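# Spread towel flat lengthwise beside basket, leaving basket undisturbed

## Task

Lay the towel out flat on the table in a single layer so that, from the robot's point of view, its long edges run straight away from the robot toward the far edge of the table. At the end the towel must be at least one finger's width in from the table edge, at least two finger widths away from the basket rim, and more than a hand's width from the column of each arm. The basket must still stand upright with all of its base on the table, no more than three finger widths from its starting spot, with roughly its original heading. Open the grippers and pull the arms away at the end. Anything that stays in place only because the robot is holding it does not count.

## Robot and tools

Robot: two 6-joint arms, left_arm and right_arm, each with a two-finger parallel gripper. Their base (URDF root) positions in the scene frame are left_arm (+0.041, +0.375, 0) m, quat_wxyz (+0.998, 0, 0, -0.061), and right_arm (-0.046, -0.227, 0) m, quat_wxyz (+0.996, 0, 0, +0.085). Joint ranges in rad, from base to hand: waist -2.618 to 3.054, shoulder 0.000 to 3.142, elbow 0.000 to 3.142, wrist pitch -1.571 to 1.571, wrist yaw -1.571 to 1.571, wrist roll -2.094 to 2.094. An elbow cannot quite straighten fully.

Frames: the scene frame has its origin on the table surface midway between the arms. +x points out across the table, away from the robot. +y points toward the left_arm side. +z points up. "Left" and "right" are arm names only, not image sides. Each gripper also has its own axes: the fingers point along its +z, and they open and close along its y. end_effector_position is the point between the finger pads, about 1 cm short of the fingertips.

execute_actions(actions): a list of actions, run one after another. Each action is a table of up to 15 rows, and each row lasts one control step (1/30 s). If a table has fewer than 15 rows, its last row repeats for the remaining steps. A row is always 14 numbers in [-1, 1], covering both arms even when one is idle: dx, dy, dz, rx, ry, rz, opening for left_arm, then the same seven for right_arm. The first six numbers are an offset, not a pose. They are measured in that gripper's own axes, from its measured pose at the start of the action; for the first action in a call, the start is the last pose that a result reported. Rows do not add up, because each one refers back to that same start. Scale: 1.0 equals 0.6 m for dx, dy, dz and 180 degrees for rx, ry, rz, and the three rotation numbers together form one rotation vector. The opening is absolute: +1 is fully open (0.094 m) and -1 is closed. An empty list only returns the current state and images.

move(target, speed, blocking): target is one 14-number row laid out like the above. Its offsets are in each gripper's axes, measured from the pose in the latest result that showed one. Each gripper follows a straight path, and both paths finish at the same moment, taking 0.5 to 10 s; any path still unfinished at 10 s stops short. speed is the top path speed in m/s, from 0.002 to 0.5 (default 0.25), and turning is capped at twice that value in rad/s. Openings are sent when the move starts. The paths do not avoid obstacles or the other arm, and hands can lag, drift or overshoot the speed, mostly near full reach. A faster contact, or a target set deeper past the contact, pushes harder. With blocking=false the call returns after 0.5 s while motion continues. Other actions and moves are refused until a result shows the move has ended, so use wait or stop first. The result adds a "move:" line with the ending (done, off_target, moving, held, fault) and any limits that acted: limits=paced means a pose was clipped, and limits=held means a check held back some steps, after which the arm may speed up sharply. It also gives each gripper's remaining distance to its target.

wait(seconds): 0 to 10. Lets time pass while the arms keep their last command. It ends early if a running move finishes. stop(): brakes a running move, which needs some stopping distance; the fingers do not stop. zoom_image(camera, region): region [x0, y0, x1, y1] in pixels of that camera's latest image, at most 504 by 504. read_manual(section): gives the URDF licence text only. finished_scene(scene): pass the current scene number. It is final, so only call it once the towel lies in place on its own and the grippers are open and clear.

Control behaviour: on each step, the commanded pose is clipped to at most 70 mm and 16 degrees from the measured pose. Damped inverse kinematics then favours position over orientation. A distant target may take several actions, and each arm only continues as far as its last clipped pose. Arms tend to finish a centimetre or more low. To hold an arm still, send the offset back to its desired pose in the first call of a reply and zeros after that, raising the aim if it keeps sagging. Reported hand positions can be off, more so at long reach.

Results: a state line per arm (position in metres and quat_wxyz in the scene frame), "Hand target" lines (where the controller is now steering each hand), grip_measured (the finger opening on the command scale; the last Joint positions value is the opening in metres), and step readings in which HELD marks steps that were partly blocked for that arm. "pose unreachable" means the clearance check altered or blocked a command. FAULT lines mark an arm stop. MOTOR HOT appears from 75 °C. At 90 °C the arm pauses for 10 s, and at 100 °C it goes limp and falls until it cools.

Gripping: to keep hold, command an opening below grip_measured. About 0.03 below holds firmly, and less below holds more gently. Pads push about 50 to 62 N each, but much less on parts thinner than about 2 mm, such as cloth. Readings can be off by about 1 mm. A held part may sometimes be tugged briefly.

Cameras (all 504x504): cam_head_left, cam_head_right, cam_high, cam_left_wrist, cam_right_wrist. Images arrive in that order. The wrist cameras ride on the hands, and their calibrations are listed and may shift slightly.

Avoid: knocking anything off the table, which fails the job. Also avoid arm-to-arm collisions or hard pressing between the arms, dropping or slamming things, hard pushes on the table or basket, and moving the basket.

Each tool is called after "Emit:" as name([rows], argument=value, ...), one row to a line, values as JSON.

## Session

Emit:
execute_actions(actions=[])

Scene clock: 0.00 s.
left_arm: end_effector_position=(+0.2258, +0.0800, +0.3309) grip_measured=+1.000 end_effector_quat_wxyz=(+0.416, +0.655, +0.393, +0.493) | right_arm: end_effector_position=(+0.5725, -0.2925, +0.2265) grip_measured=+1.000 end_effector_quat_wxyz=(+0.458, +0.060, +0.884, +0.075)
Joint positions: left_arm=[-1.409  1.353  1.231 -0.584 -1.31   1.212  0.094] | right_arm=[-0.34   2.186  2.083 -0.519 -0.217  0.078  0.094]
Joint velocities: left_arm=[-0.032  0.002  0.007  0.066 -0.022 -0.022  0.   ] | right_arm=[ 0.002 -0.002  0.002 -0.022 -0.007  0.007  0.   ]
Motor temperatures (°C, as the motors report them): left_arm=[27 27 28 28 28 26] | right_arm=[25 27 27 27 25 26]
Hand target (left_arm): +0.226, +0.083, +0.336; +0.420, +0.650, +0.397, +0.494
Hand target (right_arm): +0.574, -0.292, +0.239; +0.471, +0.056, +0.877, +0.075

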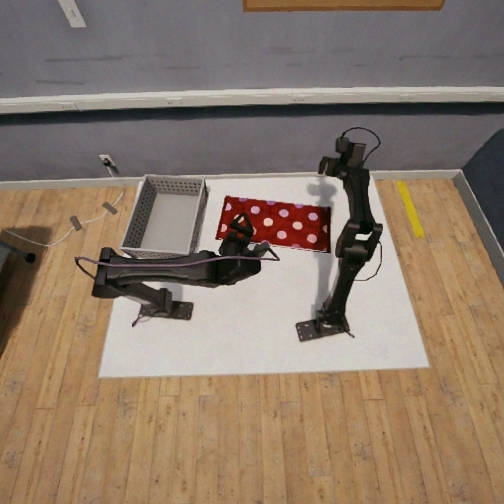

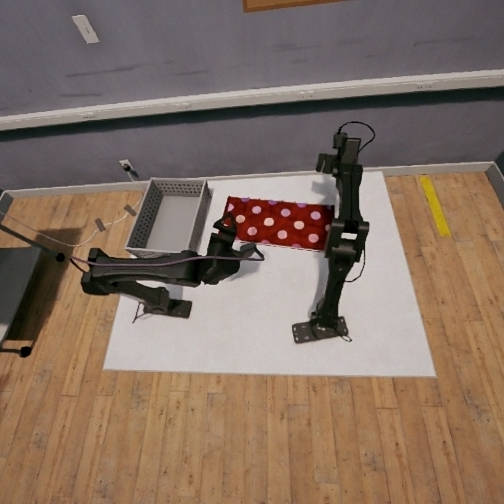

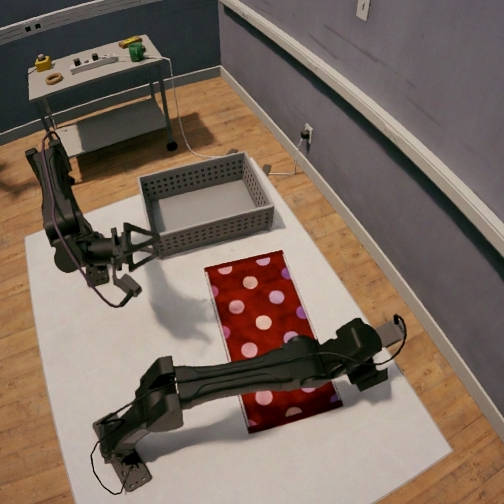

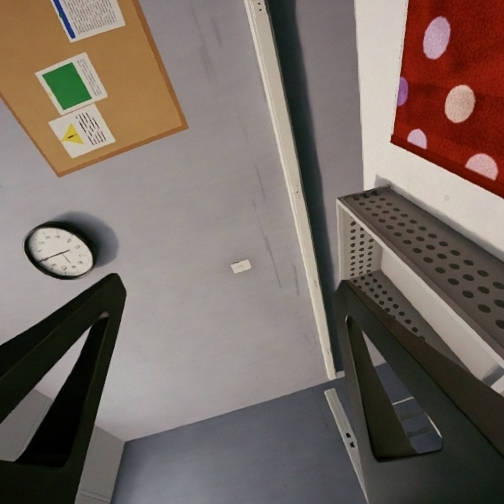

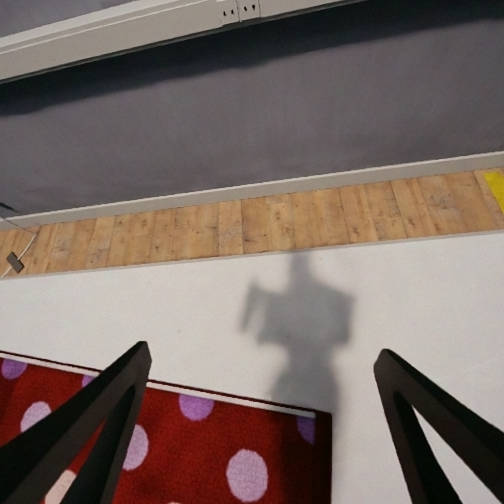

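Emit:
zoom_image(camera="cam_high", region=[150,220,400,470])

Emit:
zoom_image(camera="cam_head_left", region=[180,160,360,280])

Region (150, 220, 400, 470) of cam_high's 504x504 image, scaled by 2.016, with more detail than that image has.

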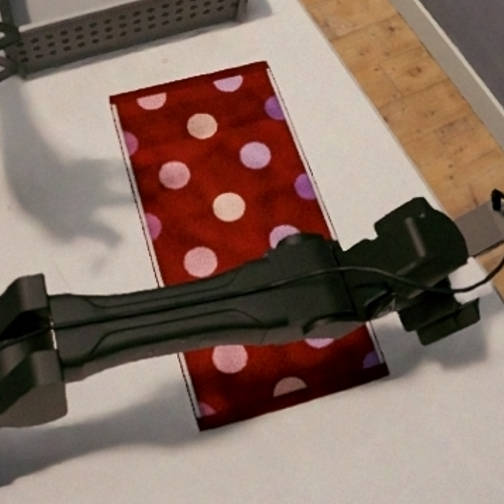

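Region (180, 160, 360, 280) of cam_head_left's 504x504 image, scaled by 2.800, with more detail than that image has.

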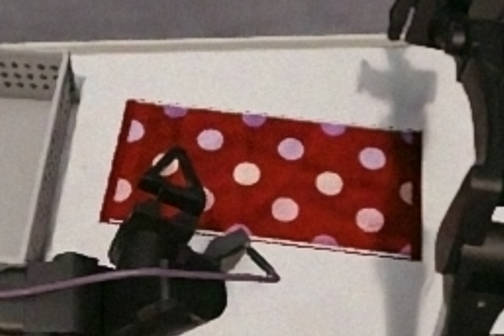

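Emit:
move(target=[0.035,-0.243,0.207,0.441,-0.077,-0.083,0,0.425,-0.05,-0.321,0.292,0.174,0.468,0])

Scene clock: 5.23 s.
left_arm: end_effector_position=(+0.3338, +0.1283, +0.1796) grip_measured=+0.002 end_effector_quat_wxyz=(+0.023, +0.768, +0.640, +0.009) | right_arm: end_effector_position=(+0.2767, -0.2878, +0.1263) grip_measured=+0.002 end_effector_quat_wxyz=(+0.001, +0.761, +0.649, +0.008)
Joint positions: left_arm=[-0.584  1.993  2.027 -1.557 -0.011  1.044  0.047] | right_arm=[-0.366  1.775  1.526 -1.31  -0.01   1.535  0.047]
Joint velocities: left_arm=[-0.002 -0.007 -0.022  0.022  0.037  0.037 -0.   ] | right_arm=[-0.002 -0.012  0.002 -0.066 -0.037 -0.037 -0.   ]
Motor temperatures (°C, as the motors report them): left_arm=[27 27 28 28 28 26] | right_arm=[25 29 27 27 25 26]
Hand target (left_arm): +0.333, +0.128, +0.183; +0.020, +0.769, +0.639, +0.002
Hand target (right_arm): +0.269, -0.290, +0.129; -0.002, +0.767, +0.641, +0.003
Off the commanded pose (left_arm): 0.003 m, 3 deg.
Off the commanded pose (right_arm): 0.010 m, 1 deg.
joint sent to its limit (left arm) — the command would take joint 4 (wrist pitch) past its lower limit, so that joint was sent only as far as its limit.
move: off_target (left_arm)
camera_calibration (this result's frames):
cam_left_wrist: T_world_to_cam=[[-0.993347, 0.114937, -0.00719811, 0.310399], [0.0782295, 0.719328, 0.690252, -0.223271], [0.0845134, 0.685096, -0.723534, 0.112976], [0, 0, 0, 1]] pos_world=[0.316252, 0.0475291, 0.23809]
cam_right_wrist: T_world_to_cam=[[-0.99547, 0.0934163, -0.0176752, 0.306761], [0.0708053, 0.85251, 0.517893, 0.211701], [0.0634479, 0.514295, -0.855263, 0.330849], [0, 0, 0, 1]] pos_world=[0.26939, -0.379288, 0.178747]

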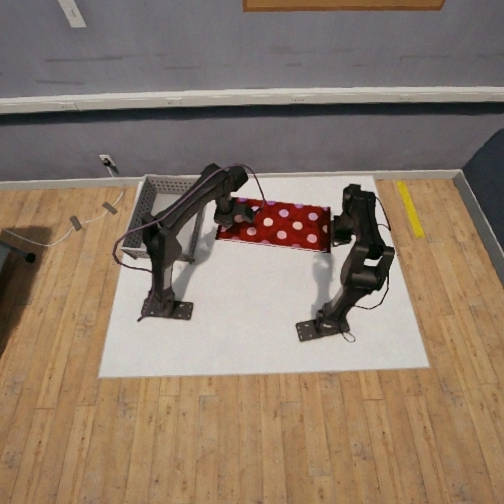

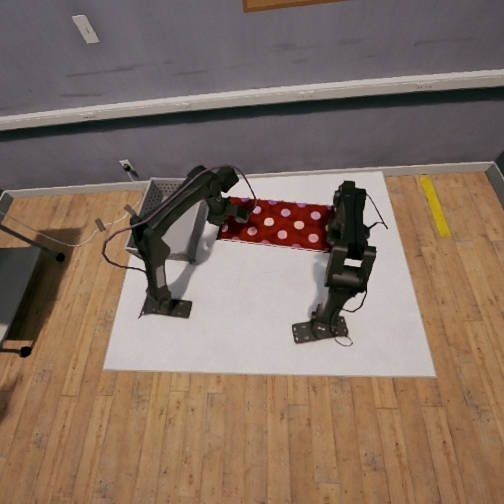

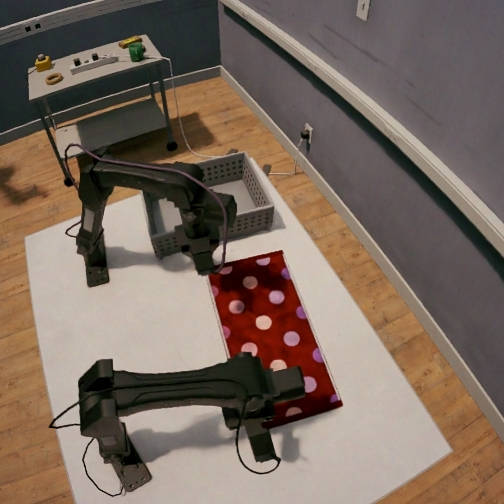

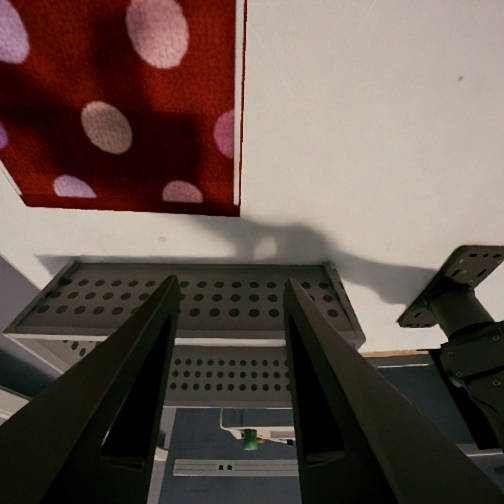

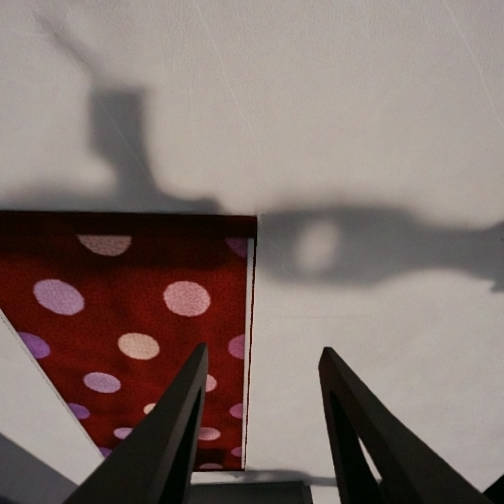

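Emit:
move(target=[0,0.015,0.28,0.01,0.01,0,0,0,0.01,0.19,0,0,0,0], speed=0.1)

Emit:
move(target=[0,0,0.008,0,0,0,0,0,0,0.008,0,0,0,0], speed=0.02)

Emit:
move(target=[0,0,0,0,0,0,-1,0,0,0,0,0,0,-1])

Emit:
move(target=[0,-0.03,-0.1,0,0,0,-1,0,-0.03,-0.1,0,0,0,-1], speed=0.1)

Scene clock: 7.37 s.
left_arm: end_effector_position=(+0.3443, +0.1215, +0.0208) grip_measured=+0.001 end_effector_quat_wxyz=(-0.007, +0.769, +0.639, +0.009) | right_arm: end_effector_position=(+0.2807, -0.2876, +0.0184) grip_measured=+0.002 end_effector_quat_wxyz=(-0.004, +0.761, +0.648, +0.007)
Joint positions: left_arm=[-0.584  2.117  1.574 -1.039 -0.021  1.047  0.047] | right_arm=[-0.366  1.885  1.224 -0.907 -0.016  1.536  0.047]
Joint velocities: left_arm=[-0.007  0.012  0.012 -0.066 -0.037  0.051 -0.001] | right_arm=[ 0.007  0.012 -0.002 -0.022 -0.007  0.007 -0.   ]
Motor temperatures (°C, as the motors report them): left_arm=[27 28 28 28 28 26] | right_arm=[25 29 27 27 25 26]
Hand target (left_arm): +0.351, +0.122, +0.013; +0.000, +0.768, +0.641, +0.011
Hand target (right_arm): +0.282, -0.289, +0.012; +0.001, +0.761, +0.649, +0.007
Off the commanded pose (left_arm): 0.010 m, 1 deg.
Off the commanded pose (right_arm): 0.007 m, 1 deg.
move: done
camera_calibration (this result's frames):
cam_left_wrist: T_world_to_cam=[[-0.992419, 0.117518, 0.0359657, 0.318942], [0.107408, 0.687134, 0.718548, -0.116358], [0.0597293, 0.716963, -0.694547, 0.00588437], [0, 0, 0, 1]] pos_world=[0.328671, 0.0382533, 0.076225]
cam_right_wrist: T_world_to_cam=[[-0.995465, 0.0946128, -0.00984963, 0.309021], [0.075501, 0.84885, 0.523215, 0.264701], [0.0578637, 0.520099, -0.852144, 0.241359], [0, 0, 0, 1]] pos_world=[0.273669, -0.379459, 0.0702205]

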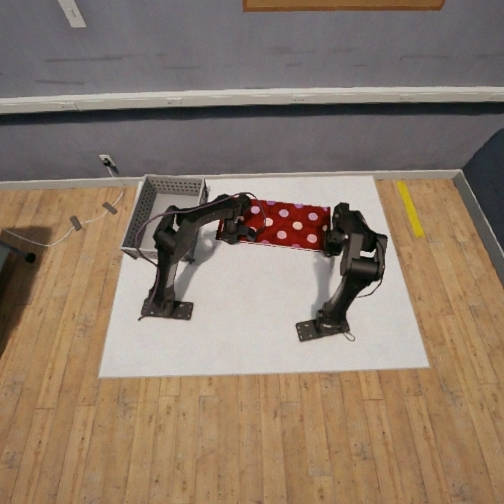

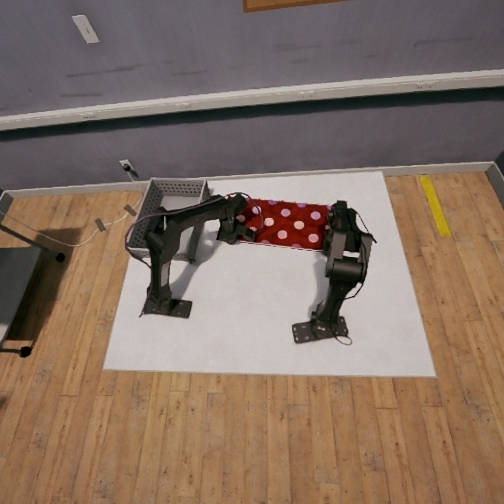

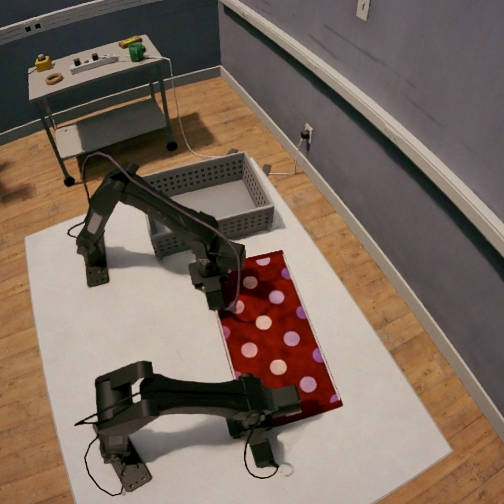

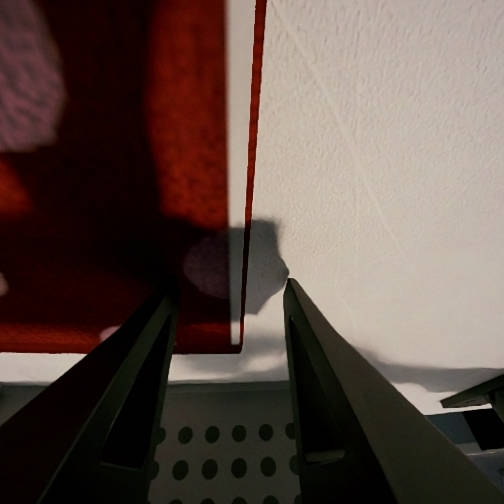

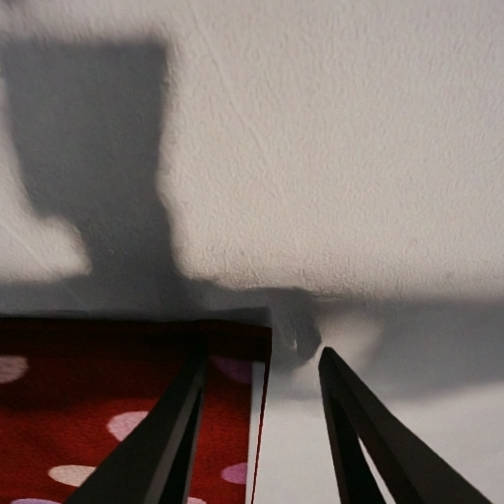

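Scene clock: 8.07 s.
left_arm: end_effector_position=(+0.3442, +0.1216, +0.0208) grip_measured=+0.001 end_effector_quat_wxyz=(-0.007, +0.769, +0.639, +0.009) | right_arm: end_effector_position=(+0.2805, -0.2875, +0.0184) grip_measured=+0.002 end_effector_quat_wxyz=(-0.004, +0.761, +0.648, +0.007)
Joint positions: left_arm=[-0.584  2.117  1.574 -1.04  -0.021  1.047  0.047] | right_arm=[-0.366  1.885  1.224 -0.908 -0.016  1.536  0.047]
Joint velocities: left_arm=[-0.007  0.027 -0.002 -0.007  0.022  0.022 -0.   ] | right_arm=[ 0.007  0.037  0.007 -0.081  0.037 -0.066 -0.001]
Motor temperatures (°C, as the motors report them): left_arm=[27 28 28 28 28 26] | right_arm=[25 29 27 27 25 26]
Hand target (left_arm): +0.344, +0.122, +0.016; -0.007, +0.769, +0.639, +0.009
Hand target (right_arm): +0.281, -0.288, +0.014; -0.004, +0.761, +0.648, +0.007
Off the commanded pose (left_arm): 0.005 m, 0 deg.
Off the commanded pose (right_arm): 0.005 m, 0 deg.
move: done
camera_calibration (this result's frames):
cam_left_wrist: T_world_to_cam=[[-0.992409, 0.117509, 0.0362825, 0.318854], [0.107616, 0.686956, 0.718687, -0.116447], [0.059528, 0.717136, -0.694387, 0.00589027], [0, 0, 0, 1]] pos_world=[0.328615, 0.0383012, 0.07621]
cam_right_wrist: T_world_to_cam=[[-0.995472, 0.0946169, -0.00912871, 0.308829], [0.0758533, 0.848577, 0.523607, 0.264442], [0.0572884, 0.520543, -0.851911, 0.241601], [0, 0, 0, 1]] pos_world=[0.273531, -0.379383, 0.0701781]

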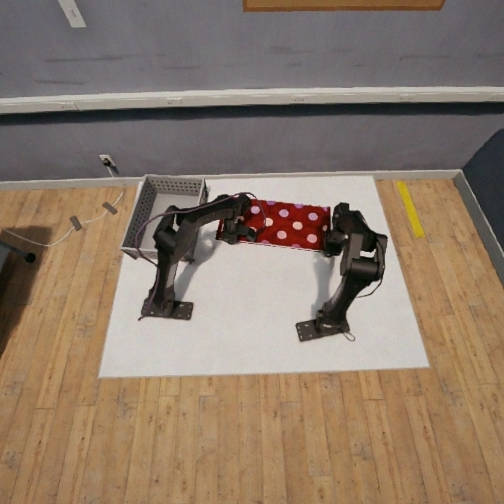

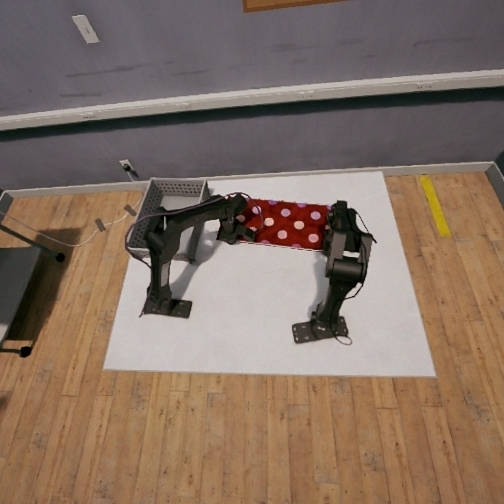

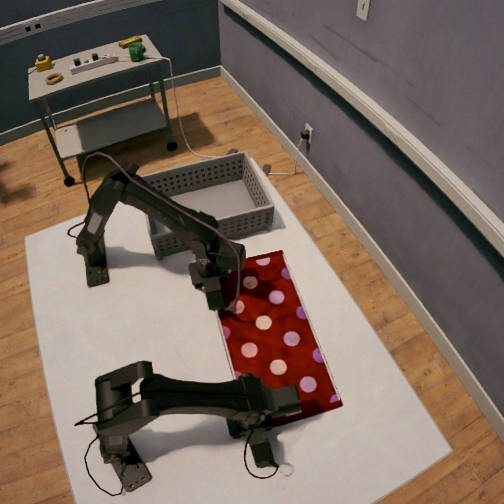

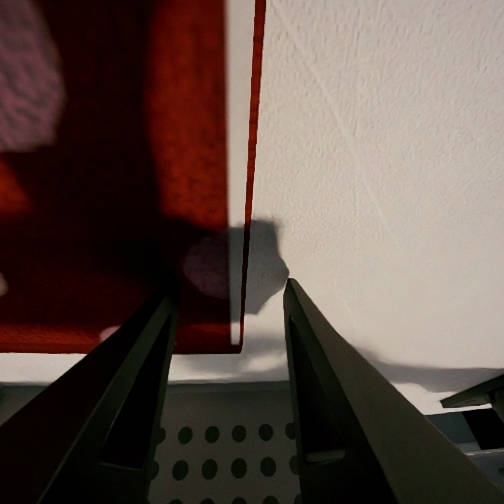

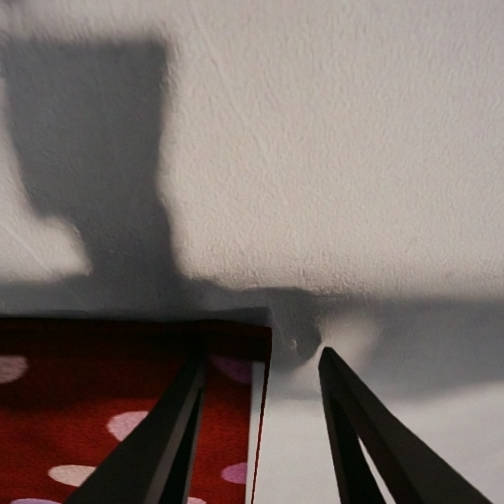

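Scene clock: 8.57 s.
left_arm: end_effector_position=(+0.3464, +0.1211, +0.0209) grip_measured=-0.982 end_effector_quat_wxyz=(-0.004, +0.769, +0.639, +0.013) | right_arm: end_effector_position=(+0.2840, -0.2876, +0.0184) grip_measured=-0.955 end_effector_quat_wxyz=(+0.000, +0.761, +0.648, +0.013)
Joint positions: left_arm=[-0.584  2.117  1.574 -1.031 -0.027  1.047  0.001] | right_arm=[-0.366  1.885  1.224 -0.895 -0.019  1.536  0.002]
Joint velocities: left_arm=[-0.017 -0.012  0.012 -0.051 -0.022  0.051 -0.001] | right_arm=[-0.012 -0.007  0.017 -0.007 -0.007 -0.066 -0.   ]
Motor temperatures (°C, as the motors report them): left_arm=[27 28 28 28 28 26] | right_arm=[25 29 27 27 25 26]
Hand target (left_arm): +0.344, +0.122, +0.021; -0.007, +0.769, +0.639, +0.009
Hand target (right_arm): +0.281, -0.287, +0.018; -0.004, +0.761, +0.648, +0.007
Off the commanded pose (left_arm): 0.002 m, 1 deg.
Off the commanded pose (right_arm): 0.003 m, 1 deg.
move: done
camera_calibration (this result's frames):
cam_left_wrist: T_world_to_cam=[[-0.992718, 0.117569, 0.0262354, 0.321422], [0.100415, 0.687359, 0.719343, -0.11394], [0.0665392, 0.716739, -0.69416, 0.00371504], [0, 0, 0, 1]] pos_world=[0.330275, 0.0378657, 0.076108]
cam_right_wrist: T_world_to_cam=[[-0.995247, 0.0945978, -0.0231345, 0.312476], [0.0684129, 0.848208, 0.525227, 0.266188], [0.0693081, 0.521147, -0.850648, 0.238204], [0, 0, 0, 1]] pos_world=[0.27627, -0.379481, 0.0700475]

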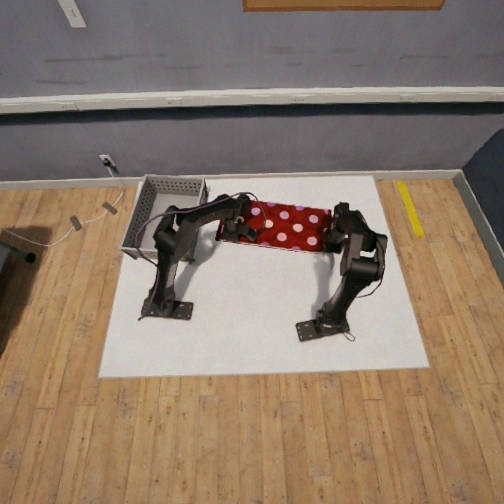

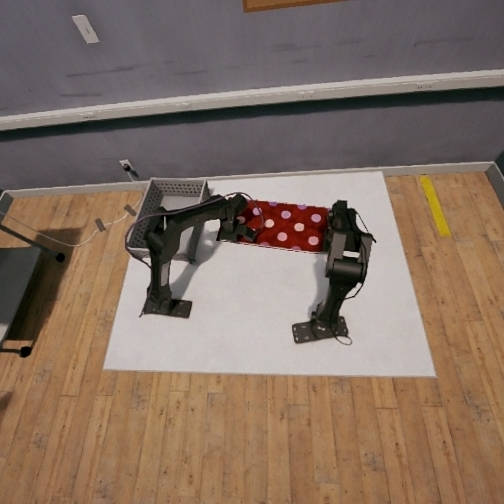

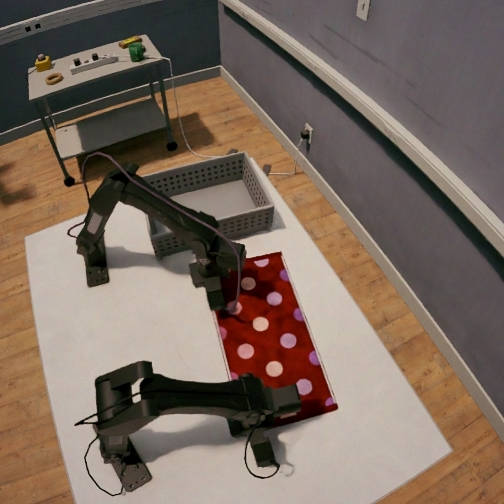

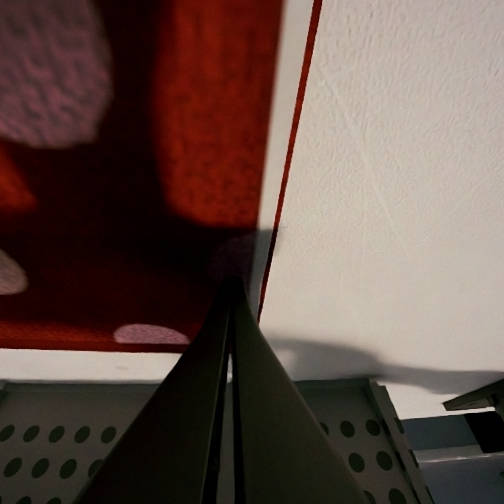

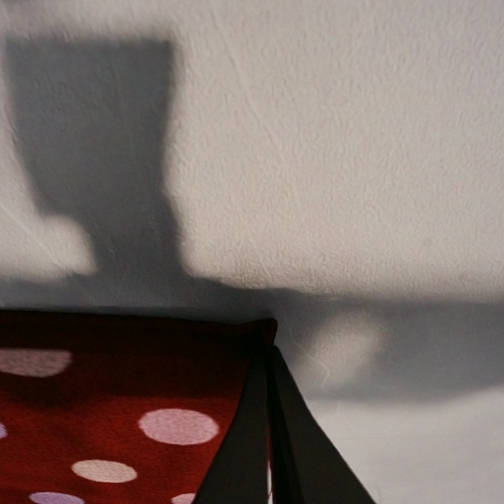

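Scene clock: 9.73 s.
left_arm: end_effector_position=(+0.3285, +0.1261, +0.0681) grip_measured=-0.982 end_effector_quat_wxyz=(-0.012, +0.769, +0.639, +0.012) | right_arm: end_effector_position=(+0.2642, -0.2825, +0.0690) grip_measured=-0.955 end_effector_quat_wxyz=(-0.008, +0.761, +0.648, +0.010)
Joint positions: left_arm=[-0.605  2.025  1.629 -1.193 -0.027  1.026  0.001] | right_arm=[-0.366  1.762  1.28  -1.088 -0.026  1.536  0.002]
Joint velocities: left_arm=[ 0.002 -0.007 -0.002 -0.066 -0.007  0.022 -0.   ] | right_arm=[-0.002 -0.002 -0.002 -0.066  0.022 -0.066 -0.001]
Motor temperatures (°C, as the motors report them): left_arm=[27 29 28 28 28 26] | right_arm=[25 29 27 27 25 26]
Hand target (left_arm): +0.327, +0.123, +0.080; -0.003, +0.769, +0.639, +0.013
Hand target (right_arm): +0.266, -0.285, +0.079; +0.000, +0.761, +0.648, +0.012
Off the commanded pose (left_arm): 0.013 m, 1 deg.
Off the commanded pose (right_arm): 0.010 m, 1 deg.
move: off_target (left_arm)
camera_calibration (this result's frames):
cam_left_wrist: T_world_to_cam=[[-0.992422, 0.116473, 0.0391597, 0.30101], [0.108403, 0.679787, 0.725354, -0.151644], [0.0578642, 0.724102, -0.687261, 0.0355904], [0, 0, 0, 1]] pos_world=[0.313108, 0.0422548, 0.122668]
cam_right_wrist: T_world_to_cam=[[-0.995466, 0.0946924, -0.00898204, 0.292518], [0.0754191, 0.843324, 0.532086, 0.232925], [0.0579593, 0.528996, -0.846642, 0.28493], [0, 0, 0, 1]] pos_world=[0.257111, -0.374858, 0.119925]

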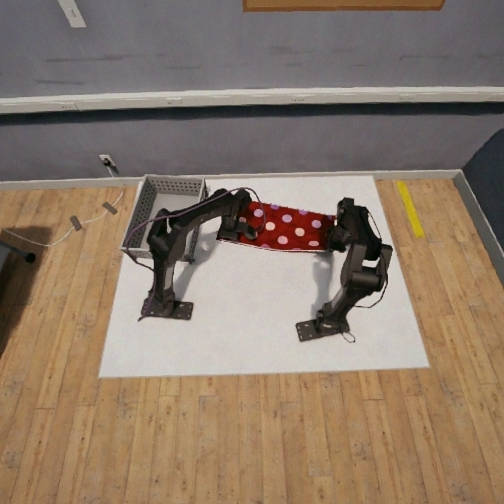

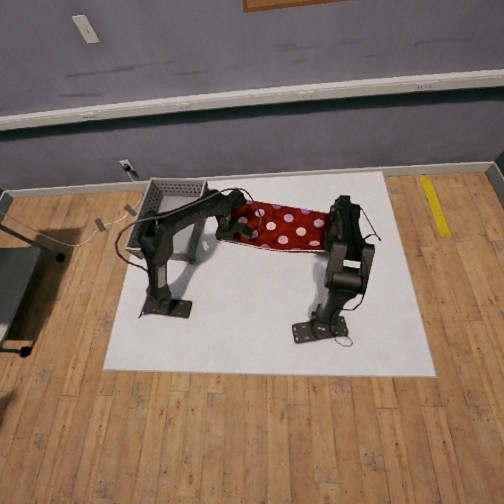

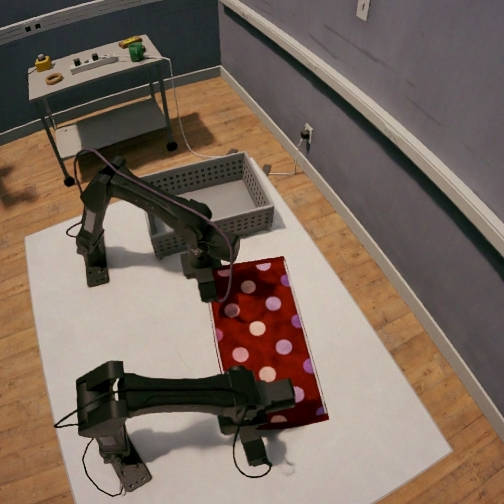

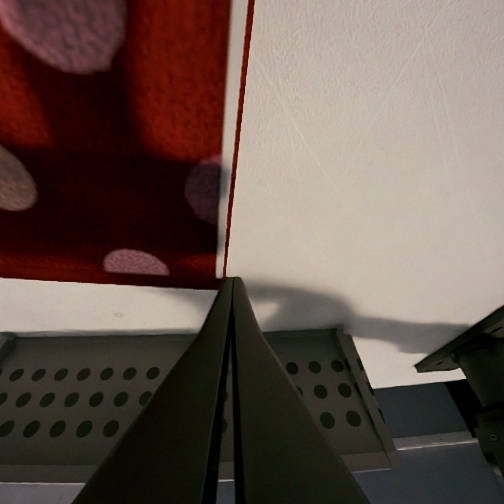

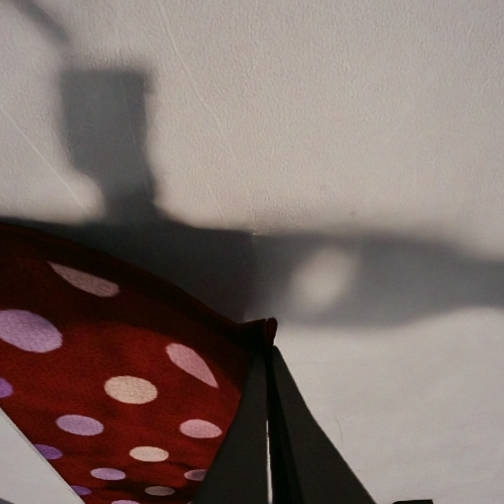

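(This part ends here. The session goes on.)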